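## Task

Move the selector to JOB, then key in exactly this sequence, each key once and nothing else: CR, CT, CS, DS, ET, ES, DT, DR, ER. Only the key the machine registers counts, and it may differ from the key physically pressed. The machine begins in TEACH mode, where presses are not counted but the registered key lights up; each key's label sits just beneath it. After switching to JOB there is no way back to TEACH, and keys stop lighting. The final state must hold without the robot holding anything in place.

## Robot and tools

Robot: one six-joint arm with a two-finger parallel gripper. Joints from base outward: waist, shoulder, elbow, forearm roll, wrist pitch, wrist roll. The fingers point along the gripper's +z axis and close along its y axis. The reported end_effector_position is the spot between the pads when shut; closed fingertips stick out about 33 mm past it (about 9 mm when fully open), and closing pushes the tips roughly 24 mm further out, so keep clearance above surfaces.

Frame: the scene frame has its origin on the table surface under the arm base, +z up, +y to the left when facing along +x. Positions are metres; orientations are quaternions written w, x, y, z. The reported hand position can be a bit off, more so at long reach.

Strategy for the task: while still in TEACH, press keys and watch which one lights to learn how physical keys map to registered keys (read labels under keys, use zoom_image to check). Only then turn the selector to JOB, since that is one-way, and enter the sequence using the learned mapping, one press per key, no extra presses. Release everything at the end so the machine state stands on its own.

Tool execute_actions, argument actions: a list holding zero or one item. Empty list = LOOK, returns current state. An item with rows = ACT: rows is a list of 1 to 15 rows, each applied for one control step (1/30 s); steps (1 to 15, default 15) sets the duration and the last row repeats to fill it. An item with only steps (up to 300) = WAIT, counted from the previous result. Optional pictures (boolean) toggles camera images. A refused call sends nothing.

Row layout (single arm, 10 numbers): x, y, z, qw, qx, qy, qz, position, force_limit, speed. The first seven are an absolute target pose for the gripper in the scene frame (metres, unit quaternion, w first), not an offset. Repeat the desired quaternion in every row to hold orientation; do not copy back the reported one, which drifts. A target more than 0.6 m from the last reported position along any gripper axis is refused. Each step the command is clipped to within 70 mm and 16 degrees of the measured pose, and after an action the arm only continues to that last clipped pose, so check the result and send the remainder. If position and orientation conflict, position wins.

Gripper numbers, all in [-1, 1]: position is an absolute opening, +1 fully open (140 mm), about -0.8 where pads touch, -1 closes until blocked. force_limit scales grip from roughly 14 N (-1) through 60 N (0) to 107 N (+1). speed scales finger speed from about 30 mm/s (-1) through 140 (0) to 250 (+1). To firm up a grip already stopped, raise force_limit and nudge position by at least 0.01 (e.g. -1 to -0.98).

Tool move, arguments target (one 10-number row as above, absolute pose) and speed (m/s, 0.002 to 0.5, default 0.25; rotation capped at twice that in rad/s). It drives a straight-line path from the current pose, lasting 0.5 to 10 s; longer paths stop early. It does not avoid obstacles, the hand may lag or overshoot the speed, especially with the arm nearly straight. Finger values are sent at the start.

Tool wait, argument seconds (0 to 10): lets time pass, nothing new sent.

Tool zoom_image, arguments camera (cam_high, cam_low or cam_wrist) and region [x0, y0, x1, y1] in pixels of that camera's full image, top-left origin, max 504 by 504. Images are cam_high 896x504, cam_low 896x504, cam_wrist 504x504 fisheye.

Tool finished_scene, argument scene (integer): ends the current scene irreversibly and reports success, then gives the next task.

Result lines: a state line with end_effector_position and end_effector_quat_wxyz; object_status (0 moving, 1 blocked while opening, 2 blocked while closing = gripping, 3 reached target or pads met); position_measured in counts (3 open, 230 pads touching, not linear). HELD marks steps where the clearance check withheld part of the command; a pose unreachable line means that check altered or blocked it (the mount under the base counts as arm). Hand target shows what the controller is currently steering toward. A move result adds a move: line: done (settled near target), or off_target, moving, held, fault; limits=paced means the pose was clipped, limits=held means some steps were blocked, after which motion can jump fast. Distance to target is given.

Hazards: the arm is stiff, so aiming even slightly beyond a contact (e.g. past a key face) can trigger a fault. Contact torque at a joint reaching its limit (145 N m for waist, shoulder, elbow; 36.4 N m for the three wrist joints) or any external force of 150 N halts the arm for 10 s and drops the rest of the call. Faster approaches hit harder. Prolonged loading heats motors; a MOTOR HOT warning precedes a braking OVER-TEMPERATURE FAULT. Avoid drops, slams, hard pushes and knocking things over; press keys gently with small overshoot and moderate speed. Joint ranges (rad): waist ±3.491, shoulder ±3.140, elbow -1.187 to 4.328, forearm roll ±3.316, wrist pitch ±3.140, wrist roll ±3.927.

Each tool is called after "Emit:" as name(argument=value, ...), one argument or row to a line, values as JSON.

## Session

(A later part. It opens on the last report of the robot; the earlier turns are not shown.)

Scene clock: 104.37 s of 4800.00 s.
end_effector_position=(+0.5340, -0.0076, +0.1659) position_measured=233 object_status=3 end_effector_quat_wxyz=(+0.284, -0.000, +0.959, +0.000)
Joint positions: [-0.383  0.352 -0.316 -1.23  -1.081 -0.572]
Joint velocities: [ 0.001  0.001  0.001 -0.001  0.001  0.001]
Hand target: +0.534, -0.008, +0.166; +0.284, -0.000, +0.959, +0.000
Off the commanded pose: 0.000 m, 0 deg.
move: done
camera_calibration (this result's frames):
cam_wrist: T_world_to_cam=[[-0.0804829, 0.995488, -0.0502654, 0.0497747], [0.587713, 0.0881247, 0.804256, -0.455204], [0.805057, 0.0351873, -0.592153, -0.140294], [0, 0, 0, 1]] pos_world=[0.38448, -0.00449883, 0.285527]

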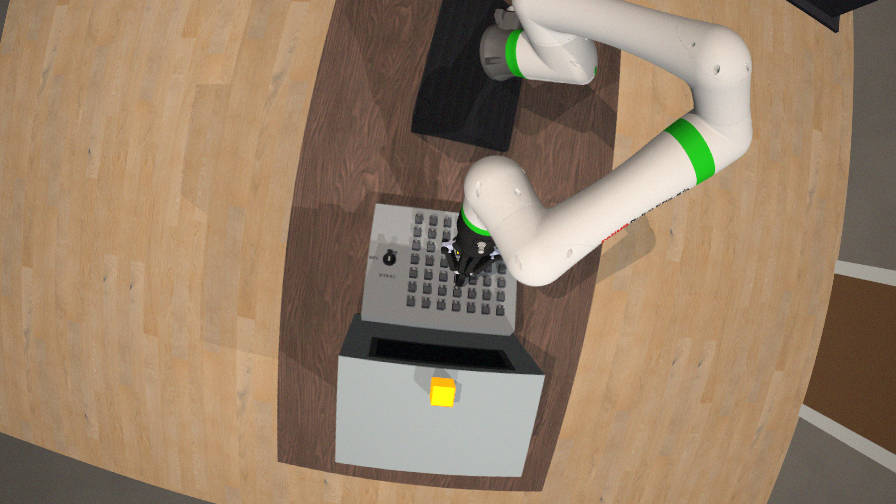

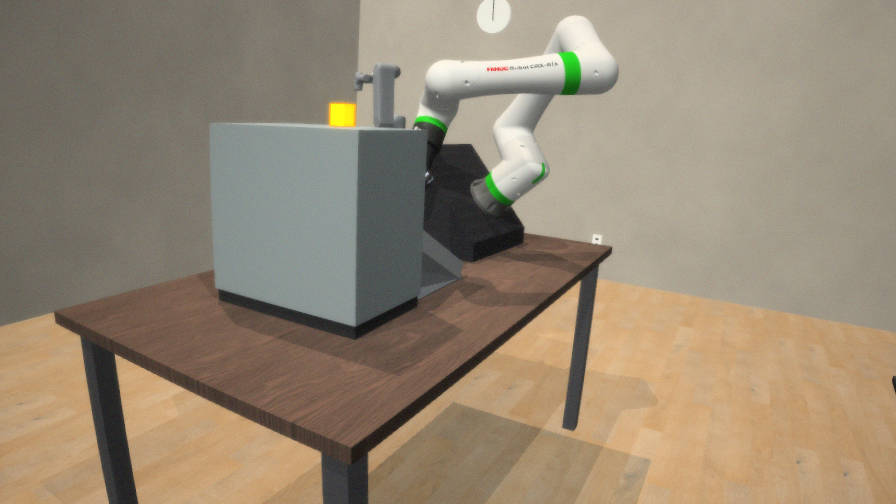

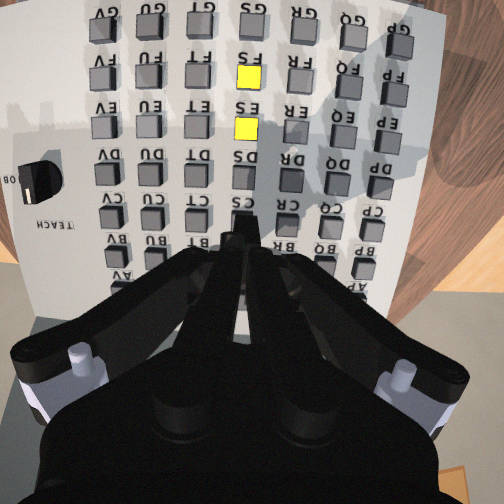

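Emit:
move(
  target=[0.5346,-0.0076,0.1650,0.284,0,0.959,0,-1,0,1],
  speed=0.005,
)

Emit:
move(
  target=[0.5351,-0.0076,0.1642,0.284,0,0.959,0,-1,0,1],
  speed=0.005,
)

Scene clock: 108.57 s of 4800.00 s.
end_effector_position=(+0.5346, -0.0076, +0.1650) position_measured=233 object_status=3 end_effector_quat_wxyz=(+0.284, -0.000, +0.959, +0.000)
Joint positions: [-0.381  0.354 -0.315 -1.232 -1.079 -0.571]
Joint velocities: [ 0.001  0.001 -0.001 -0.    -0.    -0.   ]
Hand target: +0.535, -0.008, +0.165; +0.284, -0.000, +0.959, +0.000
Off the commanded pose: 0.000 m, 0 deg.
After step 90, 0.50 s passed at rest.
move: done
camera_calibration (this result's frames):
cam_wrist: T_world_to_cam=[[-0.0804484, 0.99549, -0.050273, 0.0497635], [0.587718, 0.0881106, 0.804254, -0.454807], [0.805057, 0.0351546, -0.592155, -0.141337], [0, 0, 0, 1]] pos_world=[0.385086, -0.00449709, 0.284589]

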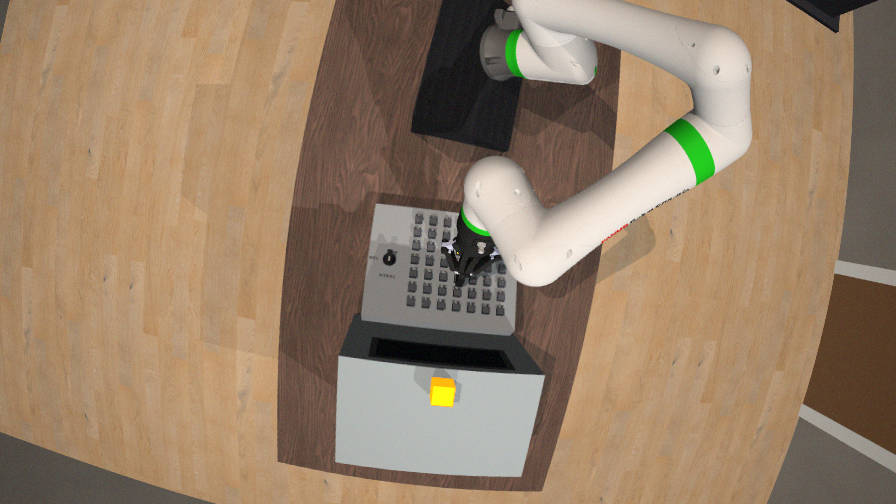

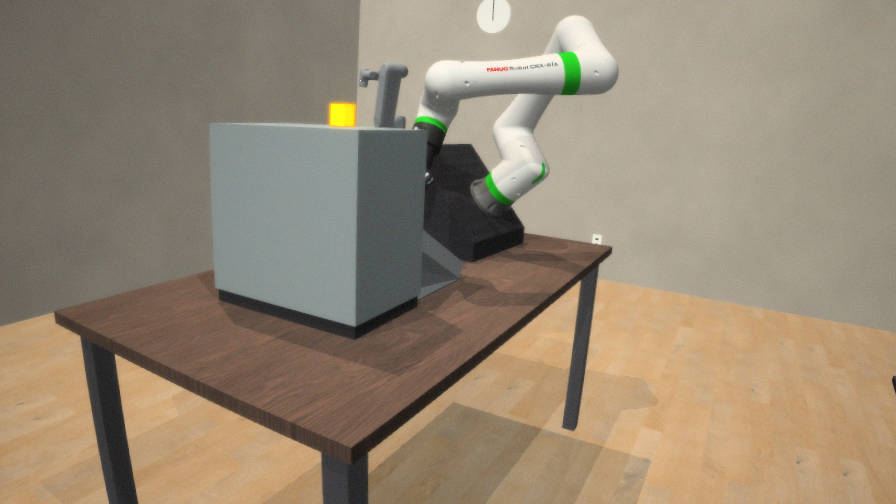

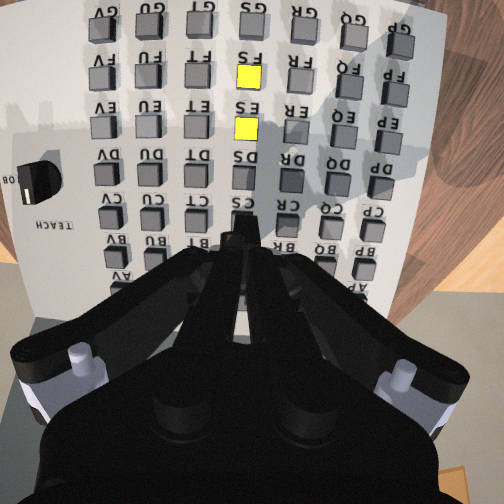

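Scene clock: 109.27 s of 4800.00 s.
end_effector_position=(+0.5351, -0.0076, +0.1642) position_measured=233 object_status=3 end_effector_quat_wxyz=(+0.284, -0.000, +0.959, +0.000)
Joint positions: [-0.38   0.355 -0.315 -1.233 -1.078 -0.571]
Joint velocities: [ 0.001 -0.    -0.     0.    -0.    -0.   ]
Hand target: +0.535, -0.008, +0.164; +0.284, -0.000, +0.959, +0.000
Off the commanded pose: 0.000 m, 0 deg.
move: done
camera_calibration (this result's frames):
cam_wrist: T_world_to_cam=[[-0.0804478, 0.99549, -0.0502738, 0.0497633], [0.587716, 0.0881108, 0.804255, -0.454458], [0.805057, 0.0351537, -0.592154, -0.142215], [0, 0, 0, 1]] pos_world=[0.385587, -0.00449687, 0.283788]

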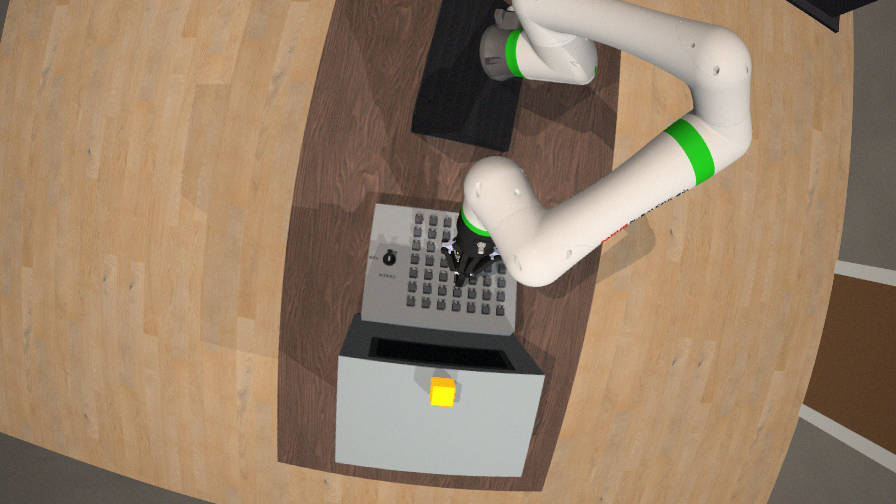

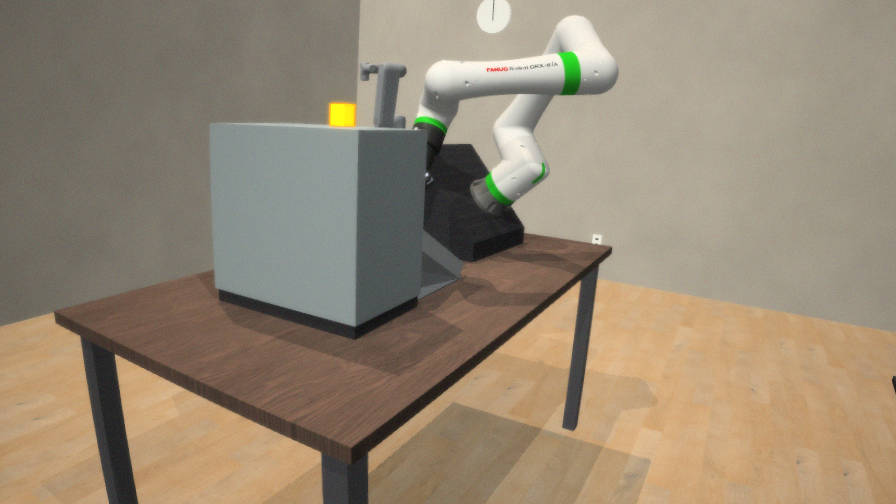

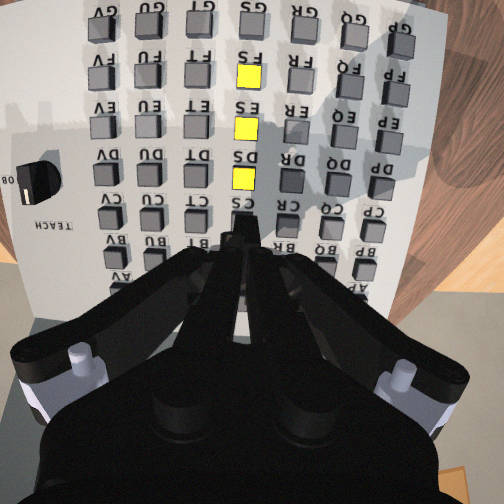

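Emit:
execute_actions(
  actions=[
    {"rows":[[0.5325,-0.0076,0.1681,0.284,0,0.959,0,-1,0,1],[0.5302,-0.0076,0.1718,0.284,0,0.959,0,-1,0,1],[0.5302,-0.0076,0.1718,0.284,0,0.959,0,-1,0,1],[0.5302,-0.0076,0.1718,0.284,0,0.959,0,-1,0,1],[0.5302,-0.0076,0.1718,0.284,0,0.959,0,-1,0,1],[0.5302,-0.0076,0.1718,0.284,0,0.959,0,-1,0,1],[0.5376,-0.0072,0.1759,0.284,0,0.959,0,-1,0,1],[0.545,-0.0068,0.18,0.284,0,0.959,0,-1,0,1],[0.5523,-0.0065,0.184,0.284,0,0.959,0,-1,0,1],[0.5597,-0.0061,0.1881,0.284,0,0.959,0,-1,0,1]],"steps":15},
  ],
  pictures=false,
)

Emit:
move(
  target=[0.5635,-0.0061,0.1822,0.284,0,0.959,0,-1,0,1],
  speed=0.015,
)

Emit:
move(
  target=[0.5641,-0.0061,0.1813,0.284,0,0.959,0,-1,0,1],
  speed=0.005,
)

Scene clock: 119.63 s of 4800.00 s.
end_effector_position=(+0.5586, -0.0059, +0.1878) position_measured=233 object_status=3 end_effector_quat_wxyz=(+0.284, -0.000, +0.959, -0.000)
Joint positions: [-0.379  0.365 -0.24  -1.202 -1.1   -0.639]
Joint velocities: [ 0.018  0.038  0.085  0.027 -0.011 -0.066]
Hand target: +0.560, -0.006, +0.188; +0.284, +0.000, +0.959, +0.000
Off the commanded pose: 0.001 m, 0 deg.
Steps of this call (steps 1 to 90: nothing new was sent; then 6.87 s passed at rest; steps 91 to 105: all 15 steps of this action). Readings (end_effector_position | what the end effector reports):
91: (+0.5351, -0.0076, +0.1642) | position_measured=233 object_status=3
92: (+0.5346, -0.0074, +0.1653) | position_measured=233 object_status=3
94: (+0.5320, -0.0076, +0.1694) | position_measured=233 object_status=3
98: (+0.5320, -0.0075, +0.1726) | position_measured=233 object_status=3
105: the state above

Scene clock: 120.57 s of 4800.00 s.
end_effector_position=(+0.5635, -0.0061, +0.1822) position_measured=233 object_status=3 end_effector_quat_wxyz=(+0.284, -0.000, +0.959, +0.000)
Joint positions: [-0.367  0.376 -0.234 -1.209 -1.089 -0.638]
Joint velocities: [ 0.001  0.001  0.001 -0.001  0.001  0.   ]
Hand target: +0.564, -0.006, +0.182; +0.284, -0.000, +0.959, +0.000
Off the commanded pose: 0.000 m, 0 deg.
move: done
camera_calibration (this result's frames):
cam_wrist: T_world_to_cam=[[-0.0804818, 0.995488, -0.0502659, 0.0514747], [0.587712, 0.0881245, 0.804256, -0.485784], [0.805057, 0.0351861, -0.592153, -0.154444], [0, 0, 0, 1]] pos_world=[0.41398, -0.00299871, 0.301828]

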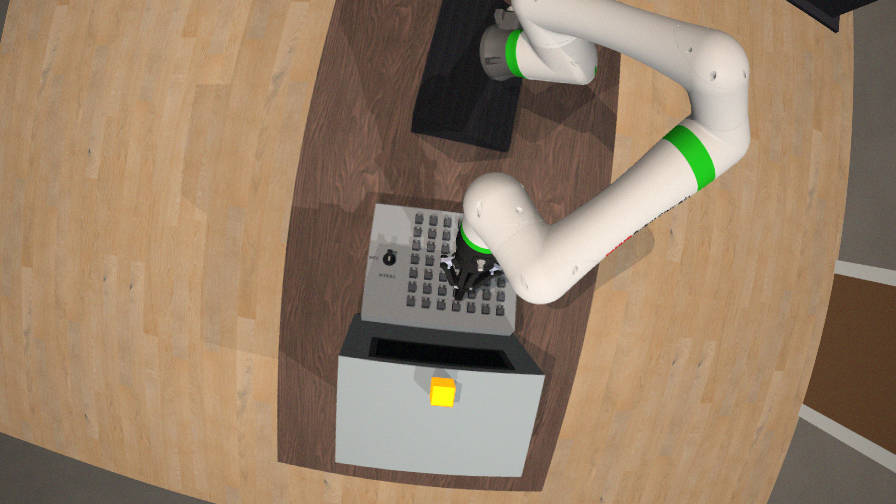

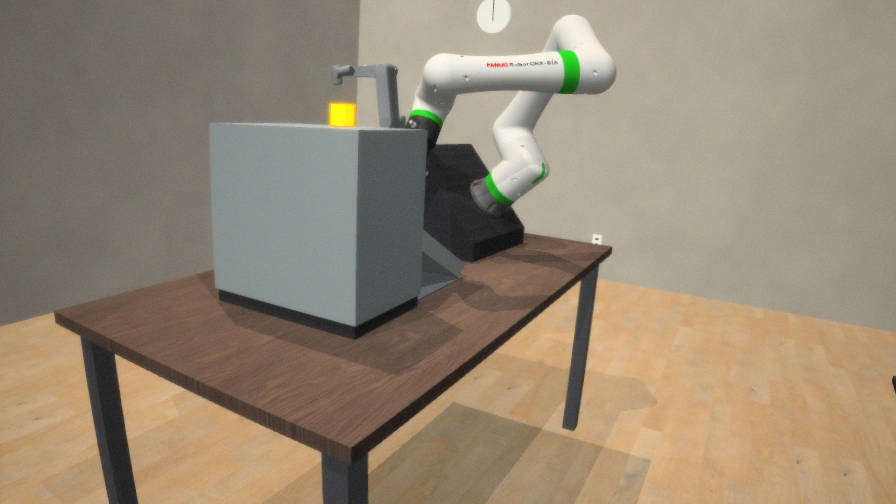

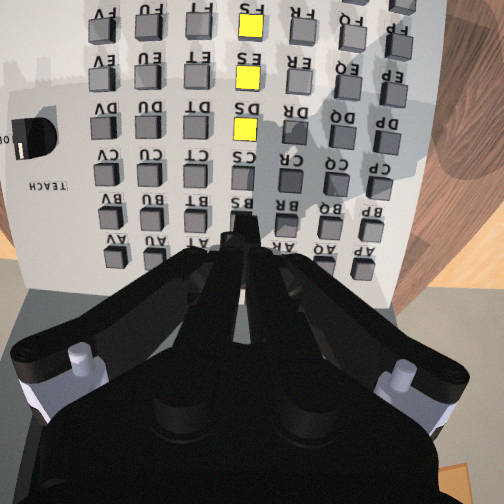

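Scene clock: 121.27 s of 4800.00 s.
end_effector_position=(+0.5641, -0.0061, +0.1813) position_measured=233 object_status=3 end_effector_quat_wxyz=(+0.284, -0.000, +0.959, -0.000)
Joint positions: [-0.365  0.377 -0.234 -1.21  -1.087 -0.638]
Joint velocities: [ 0.     0.001 -0.    -0.     0.     0.   ]
Hand target: +0.564, -0.006, +0.181; +0.284, -0.000, +0.959, +0.000
Off the commanded pose: 0.000 m, 0 deg.
move: done
camera_calibration (this result's frames):
cam_wrist: T_world_to_cam=[[-0.0804435, 0.99549, -0.0502846, 0.0514664], [0.587704, 0.0881165, 0.804263, -0.485389], [0.805067, 0.0351453, -0.592142, -0.155497], [0, 0, 0, 1]] pos_world=[0.41459, -0.0029986, 0.300892]

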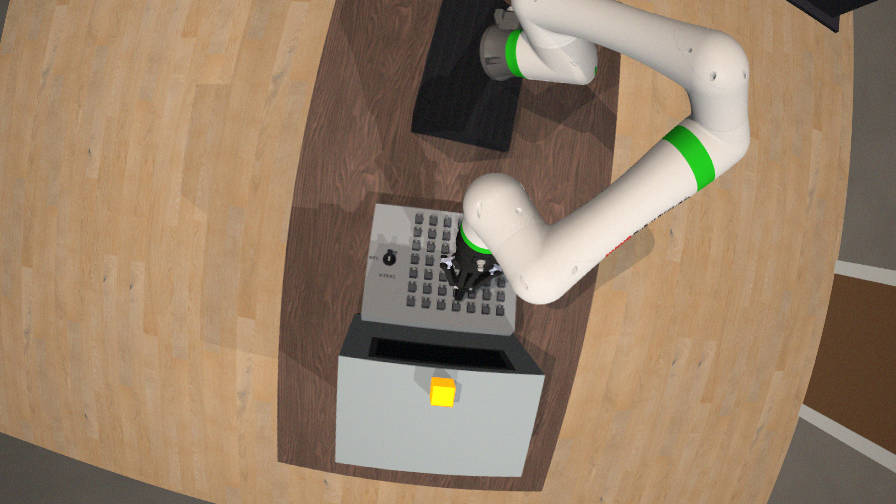

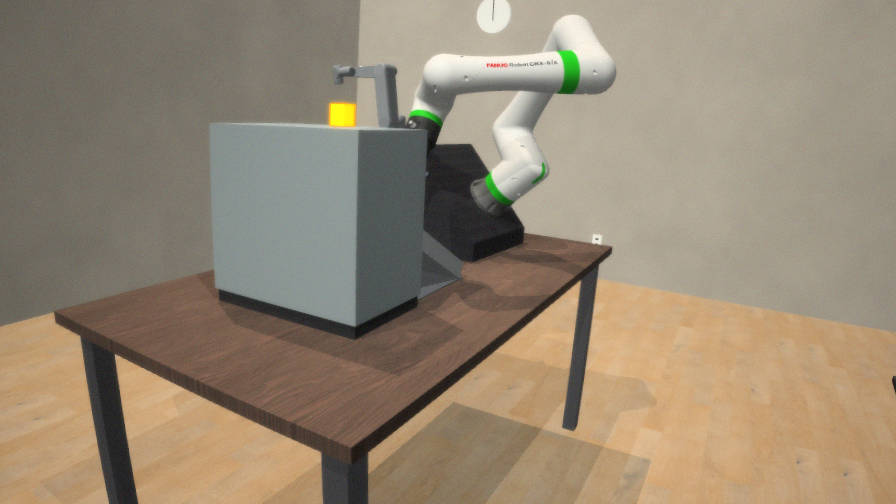

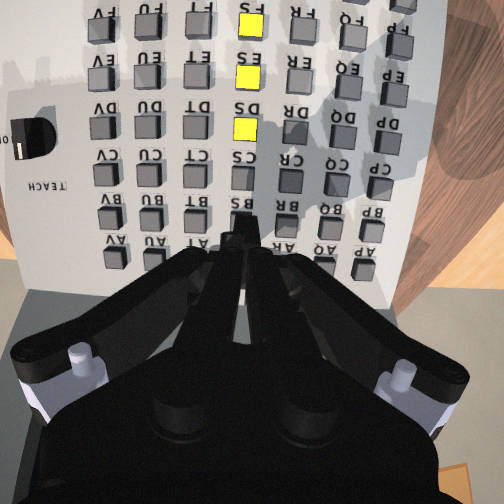

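Emit:
move(
  target=[0.5646,-0.0061,0.1806,0.284,0,0.959,0,-1,0,1],
  speed=0.005,
)

Scene clock: 124.40 s of 4800.00 s.
end_effector_position=(+0.5646, -0.0061, +0.1806) position_measured=233 object_status=3 end_effector_quat_wxyz=(+0.284, -0.000, +0.959, -0.000)
Joint positions: [-0.364  0.378 -0.234 -1.211 -1.086 -0.637]
Joint velocities: [-0.     0.003  0.001  0.001  0.     0.001]
Hand target: +0.565, -0.006, +0.181; +0.284, -0.000, +0.959, +0.000
Off the commanded pose: 0.000 m, 0 deg.
move: done
camera_calibration (this result's frames):
cam_wrist: T_world_to_cam=[[-0.080445, 0.99549, -0.0502822, 0.0514702], [0.587706, 0.0881154, 0.804262, -0.485119], [0.805065, 0.0351477, -0.592144, -0.156313], [0, 0, 0, 1]] pos_world=[0.41509, -0.0029976, 0.300191]

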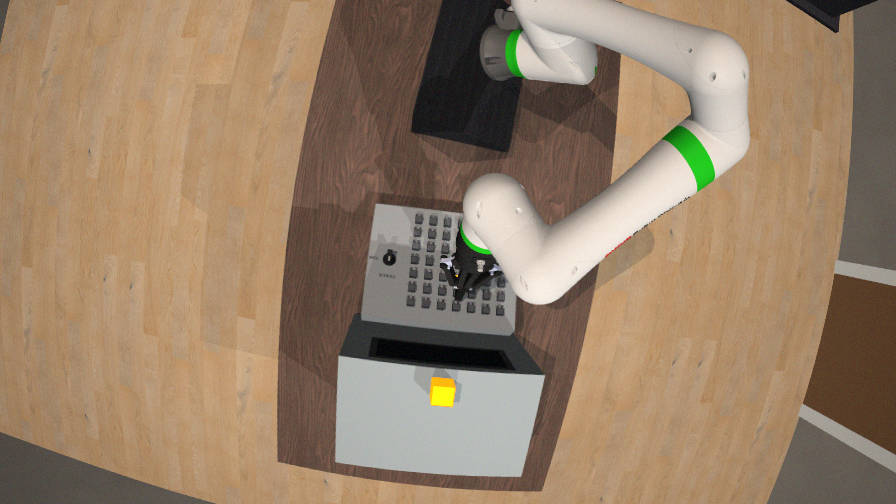

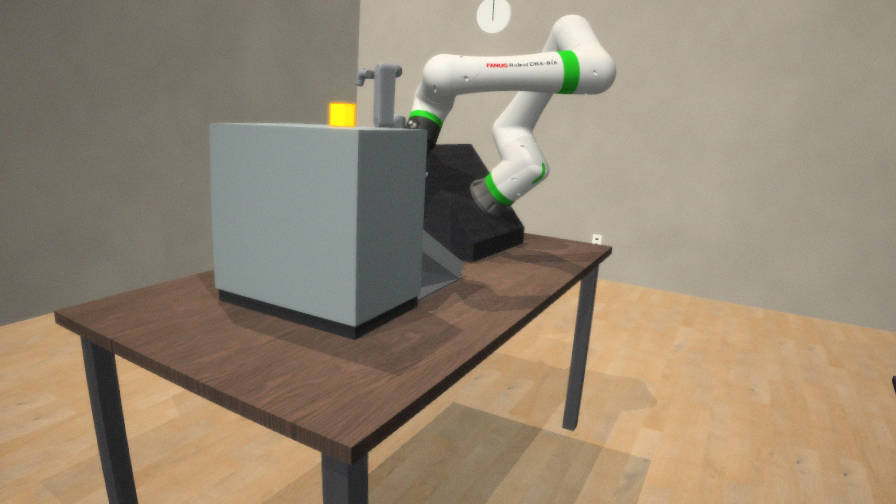

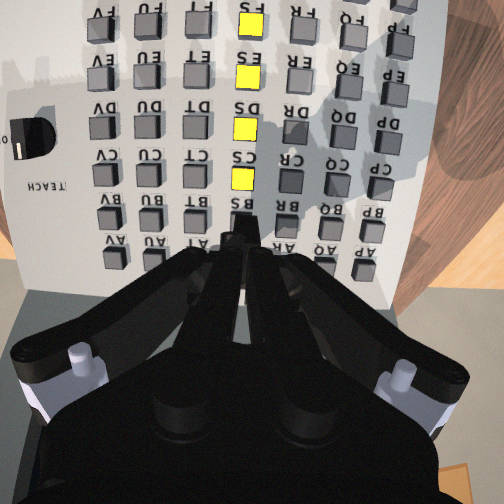

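Emit:
execute_actions(
  actions=[
    {"rows":[[0.5620,-0.0061,0.1845,0.284,0,0.959,0,-1,0,1],[0.5597,-0.0061,0.1882,0.284,0,0.959,0,-1,0,1],[0.5597,-0.0061,0.1882,0.284,0,0.959,0,-1,0,1],[0.5597,-0.0061,0.1882,0.284,0,0.959,0,-1,0,1],[0.5597,-0.0061,0.1882,0.284,0,0.959,0,-1,0,1],[0.5597,-0.0061,0.1882,0.284,0,0.959,0,-1,0,1],[0.5593,0.0023,0.1882,0.284,0,0.959,0,-1,0,1],[0.5588,0.0108,0.1882,0.284,0,0.959,0,-1,0,1],[0.5584,0.0192,0.1882,0.284,0,0.959,0,-1,0,1],[0.5580,0.0276,0.1882,0.284,0,0.959,0,-1,0,1]],"steps":15},
  ],
  pictures=false,
)

Emit:
move(
  target=[0.5615,0.0276,0.1828,0.284,0,0.959,0,-1,0,1],
  speed=0.015,
)

Emit:
move(
  target=[0.5621,0.0276,0.1819,0.284,0,0.959,0,-1,0,1],
  speed=0.005,
)

Scene clock: 133.17 s of 4800.00 s.
end_effector_position=(+0.5581, +0.0261, +0.1881) position_measured=233 object_status=3 end_effector_quat_wxyz=(+0.284, -0.000, +0.959, +0.001)
Joint positions: [-0.337  0.29  -0.267 -1.196 -1.085 -0.703]
Joint velocities: [ 0.064 -0.107 -0.034  0.028  0.035 -0.111]
Hand target: +0.558, +0.028, +0.188; +0.284, -0.000, +0.959, +0.000
Off the commanded pose: 0.001 m, 0 deg.
Steps of this call (steps 1 to 90: nothing new was sent; then 5.27 s passed at rest; steps 91 to 105: all 15 steps of this action). Readings (end_effector_position | what the end effector reports):
91: (+0.5646, -0.0061, +0.1806) | position_measured=233 object_status=3
92: (+0.5641, -0.0059, +0.1817) | position_measured=233 object_status=3
94: (+0.5615, -0.0060, +0.1858) | position_measured=233 object_status=3
98: (+0.5597, -0.0045, +0.1882) | position_measured=233 object_status=3
105: the state above

Scene clock: 134.10 s of 4800.00 s.
end_effector_position=(+0.5615, +0.0276, +0.1828) position_measured=233 object_status=3 end_effector_quat_wxyz=(+0.284, -0.000, +0.959, +0.000)
Joint positions: [-0.323  0.294 -0.266 -1.201 -1.073 -0.706]
Joint velocities: [-0.    -0.    -0.    -0.001  0.    -0.   ]
Hand target: +0.562, +0.028, +0.183; +0.284, -0.000, +0.959, +0.000
Off the commanded pose: 0.000 m, 0 deg.
move: done
camera_calibration (this result's frames):
cam_wrist: T_world_to_cam=[[-0.0804762, 0.995488, -0.0502648, 0.0177942], [0.58769, 0.0881193, 0.804273, -0.488055], [0.805074, 0.0351847, -0.59213, -0.153687], [0, 0, 0, 1]] pos_world=[0.411987, 0.0307006, 0.302421]

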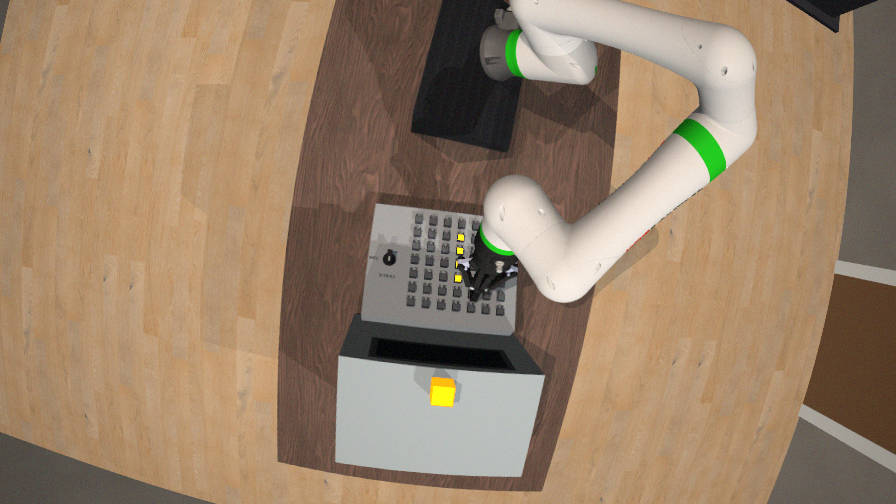

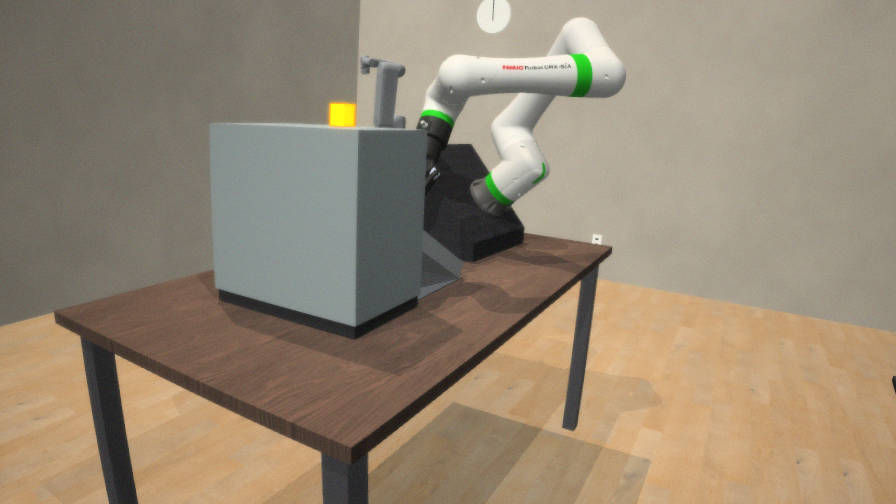

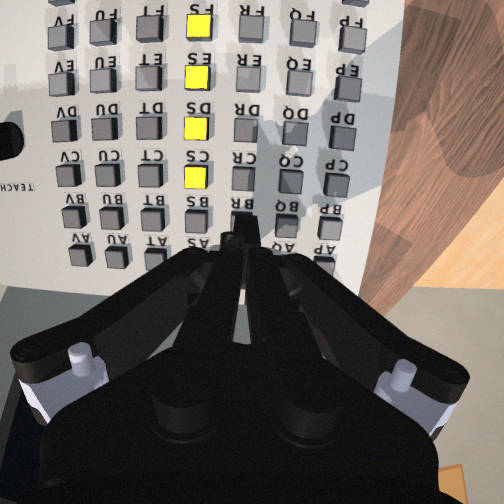

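Scene clock: 134.80 s of 4800.00 s.
end_effector_position=(+0.5621, +0.0276, +0.1819) position_measured=233 object_status=3 end_effector_quat_wxyz=(+0.284, -0.000, +0.959, +0.000)
Joint positions: [-0.322  0.295 -0.266 -1.203 -1.071 -0.705]
Joint velocities: [ 0.     0.    -0.001 -0.     0.     0.   ]
Hand target: +0.562, +0.028, +0.182; +0.284, -0.000, +0.959, +0.000
Off the commanded pose: 0.000 m, 0 deg.
move: done
camera_calibration (this result's frames):
cam_wrist: T_world_to_cam=[[-0.0804492, 0.99549, -0.0502734, 0.0177843], [0.587716, 0.0881113, 0.804255, -0.487664], [0.805058, 0.0351552, -0.592154, -0.154707], [0, 0, 0, 1]] pos_world=[0.412587, 0.0307033, 0.30149]

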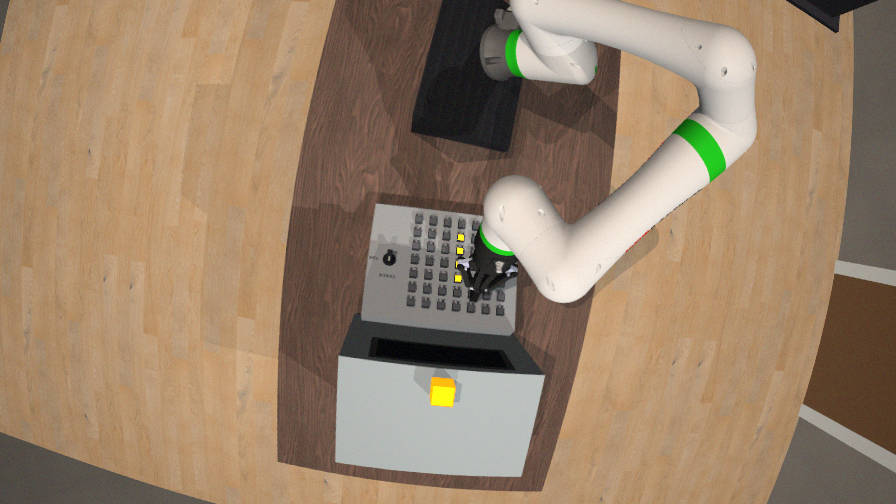

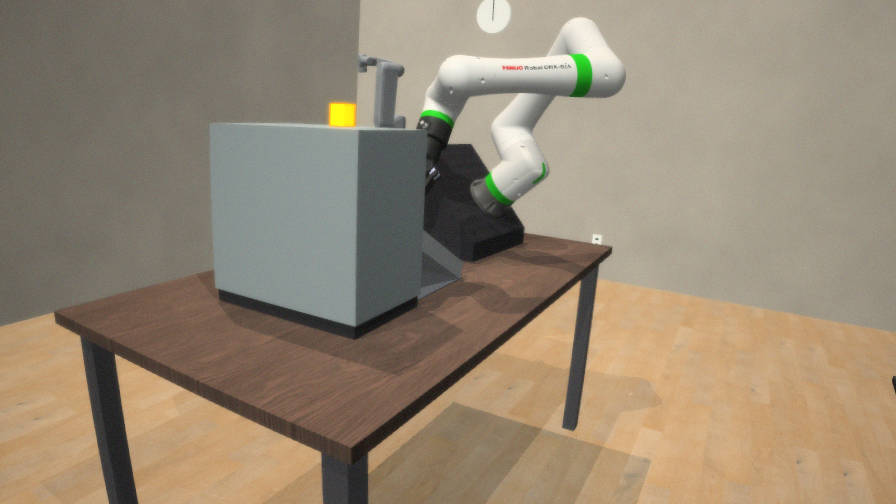

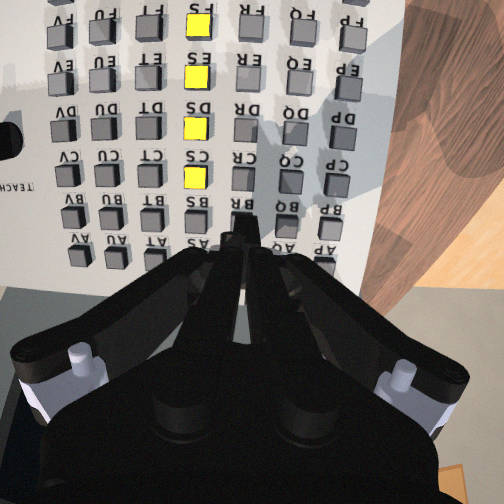

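Emit:
move(
  target=[0.5625,0.0276,0.1812,0.284,0,0.959,0,-1,0,1],
  speed=0.005,
)

Scene clock: 140.47 s of 4800.00 s.
end_effector_position=(+0.5625, +0.0276, +0.1812) position_measured=233 object_status=3 end_effector_quat_wxyz=(+0.284, -0.000, +0.959, +0.000)
Joint positions: [-0.32   0.297 -0.266 -1.204 -1.069 -0.705]
Joint velocities: [ 0.001 -0.001 -0.    -0.001 -0.    -0.002]
Hand target: +0.563, +0.028, +0.181; +0.284, -0.000, +0.959, +0.000
Off the commanded pose: 0.000 m, 0 deg.
After step 90, 1.97 s passed at rest.
move: done
camera_calibration (this result's frames):
cam_wrist: T_world_to_cam=[[-0.0804479, 0.99549, -0.0502758, 0.0177813], [0.587713, 0.0881123, 0.804257, -0.487336], [0.80506, 0.0351531, -0.592151, -0.155447], [0, 0, 0, 1]] pos_world=[0.412988, 0.0307036, 0.300789]

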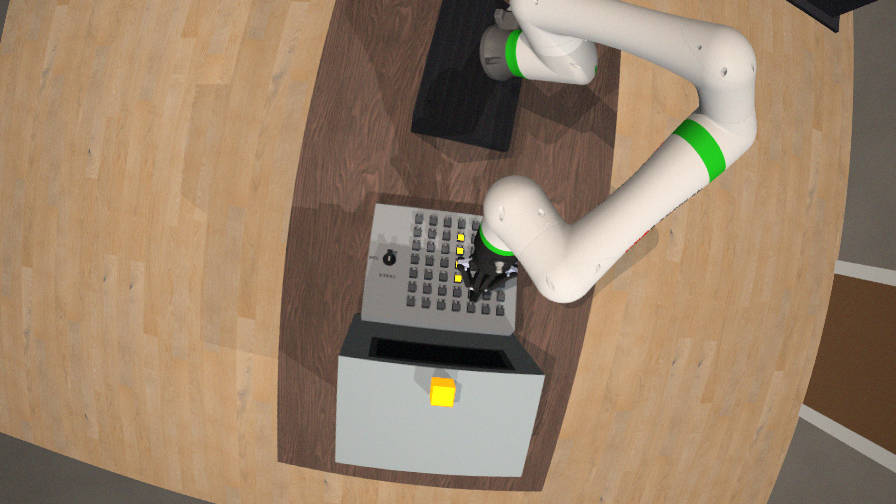

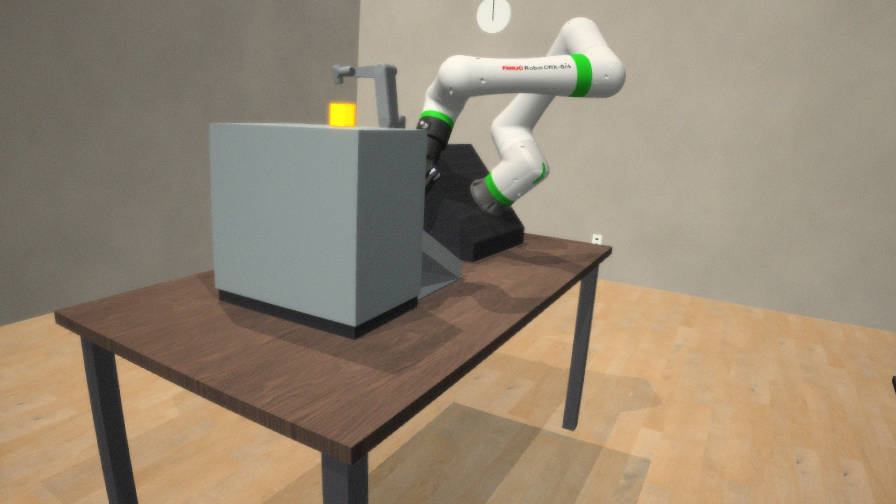

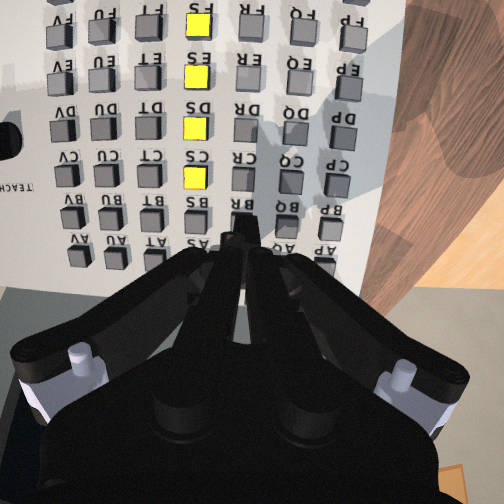

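Emit:
move(
  target=[0.5629,0.0276,0.1806,0.284,0,0.959,0,-1,0,1],
  speed=0.005,
)

Scene clock: 143.33 s of 4800.00 s.
end_effector_position=(+0.5629, +0.0276, +0.1806) position_measured=233 object_status=3 end_effector_quat_wxyz=(+0.284, -0.000, +0.959, +0.000)
Joint positions: [-0.319  0.298 -0.266 -1.204 -1.068 -0.704]
Joint velocities: [-0.    -0.     0.001 -0.     0.    -0.001]
Hand target: +0.563, +0.028, +0.181; +0.284, -0.000, +0.959, +0.000
Off the commanded pose: 0.000 m, 0 deg.
move: done
camera_calibration (this result's frames):
cam_wrist: T_world_to_cam=[[-0.0804451, 0.99549, -0.0502757, 0.0177828], [0.587715, 0.0881107, 0.804256, -0.487087], [0.805059, 0.0351507, -0.592153, -0.156123], [0, 0, 0, 1]] pos_world=[0.413387, 0.0307027, 0.300187]

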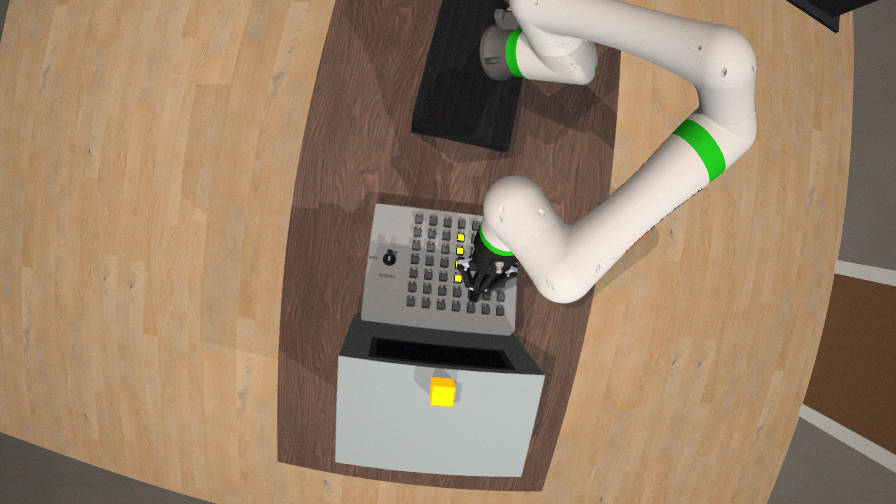

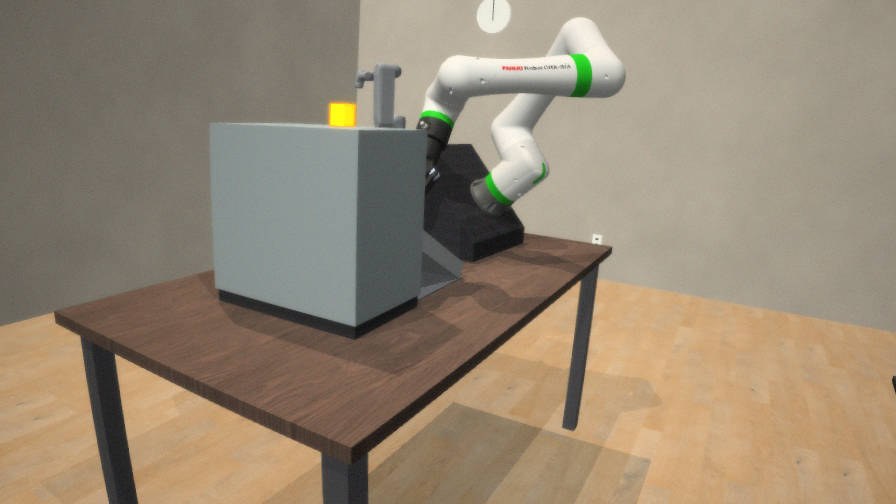

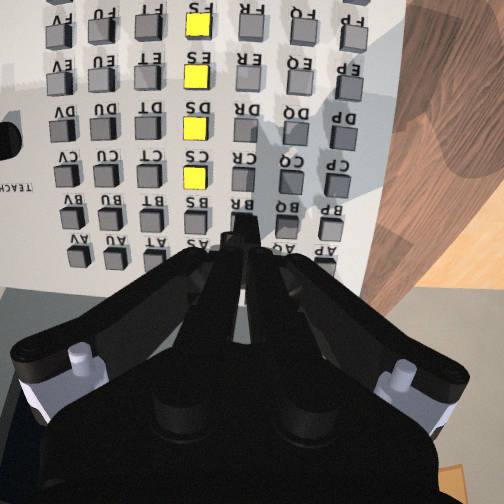

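Emit:
move(
  target=[0.5632,0.0276,0.1801,0.284,0,0.959,0,-1,0,1],
  speed=0.005,
)

Scene clock: 145.90 s of 4800.00 s.
end_effector_position=(+0.5632, +0.0276, +0.1801) position_measured=233 object_status=3 end_effector_quat_wxyz=(+0.284, -0.000, +0.959, +0.000)
Joint positions: [-0.318  0.298 -0.265 -1.205 -1.067 -0.704]
Joint velocities: [ 0.    -0.     0.001  0.     0.    -0.   ]
Hand target: +0.563, +0.028, +0.180; +0.284, -0.000, +0.959, +0.000
Off the commanded pose: 0.000 m, 0 deg.
move: done
camera_calibration (this result's frames):
cam_wrist: T_world_to_cam=[[-0.0804464, 0.99549, -0.0502757, 0.0177817], [0.587714, 0.0881114, 0.804257, -0.486861], [0.805059, 0.0351519, -0.592152, -0.156663], [0, 0, 0, 1]] pos_world=[0.413688, 0.0307035, 0.299687]

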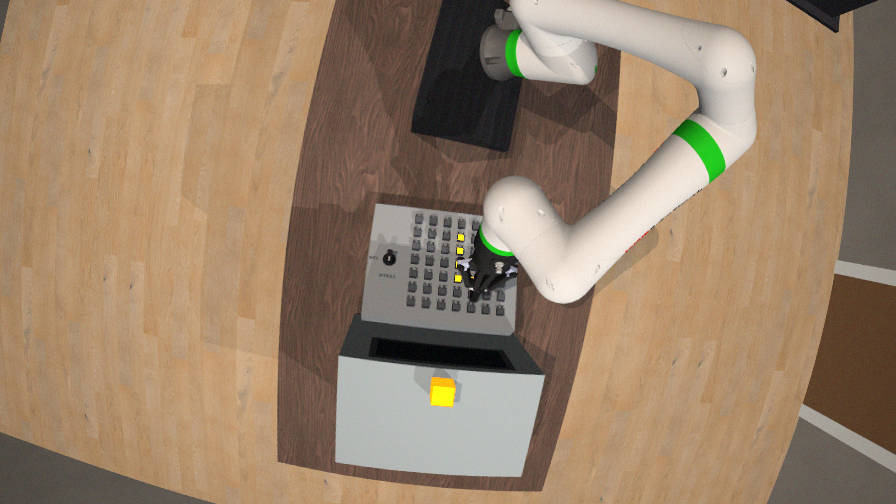

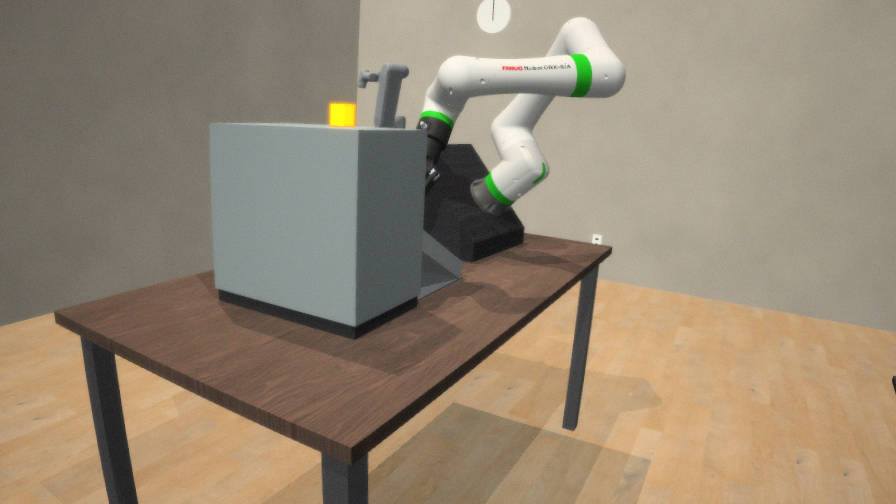

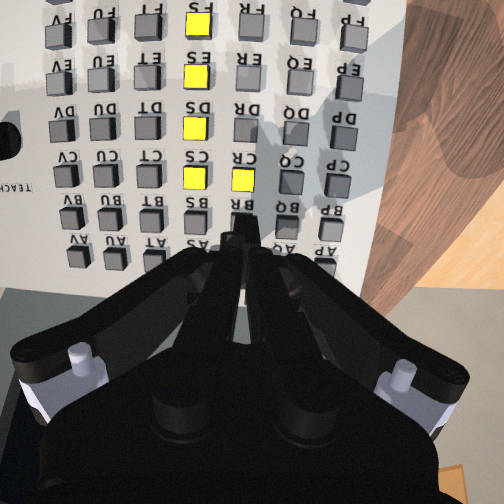

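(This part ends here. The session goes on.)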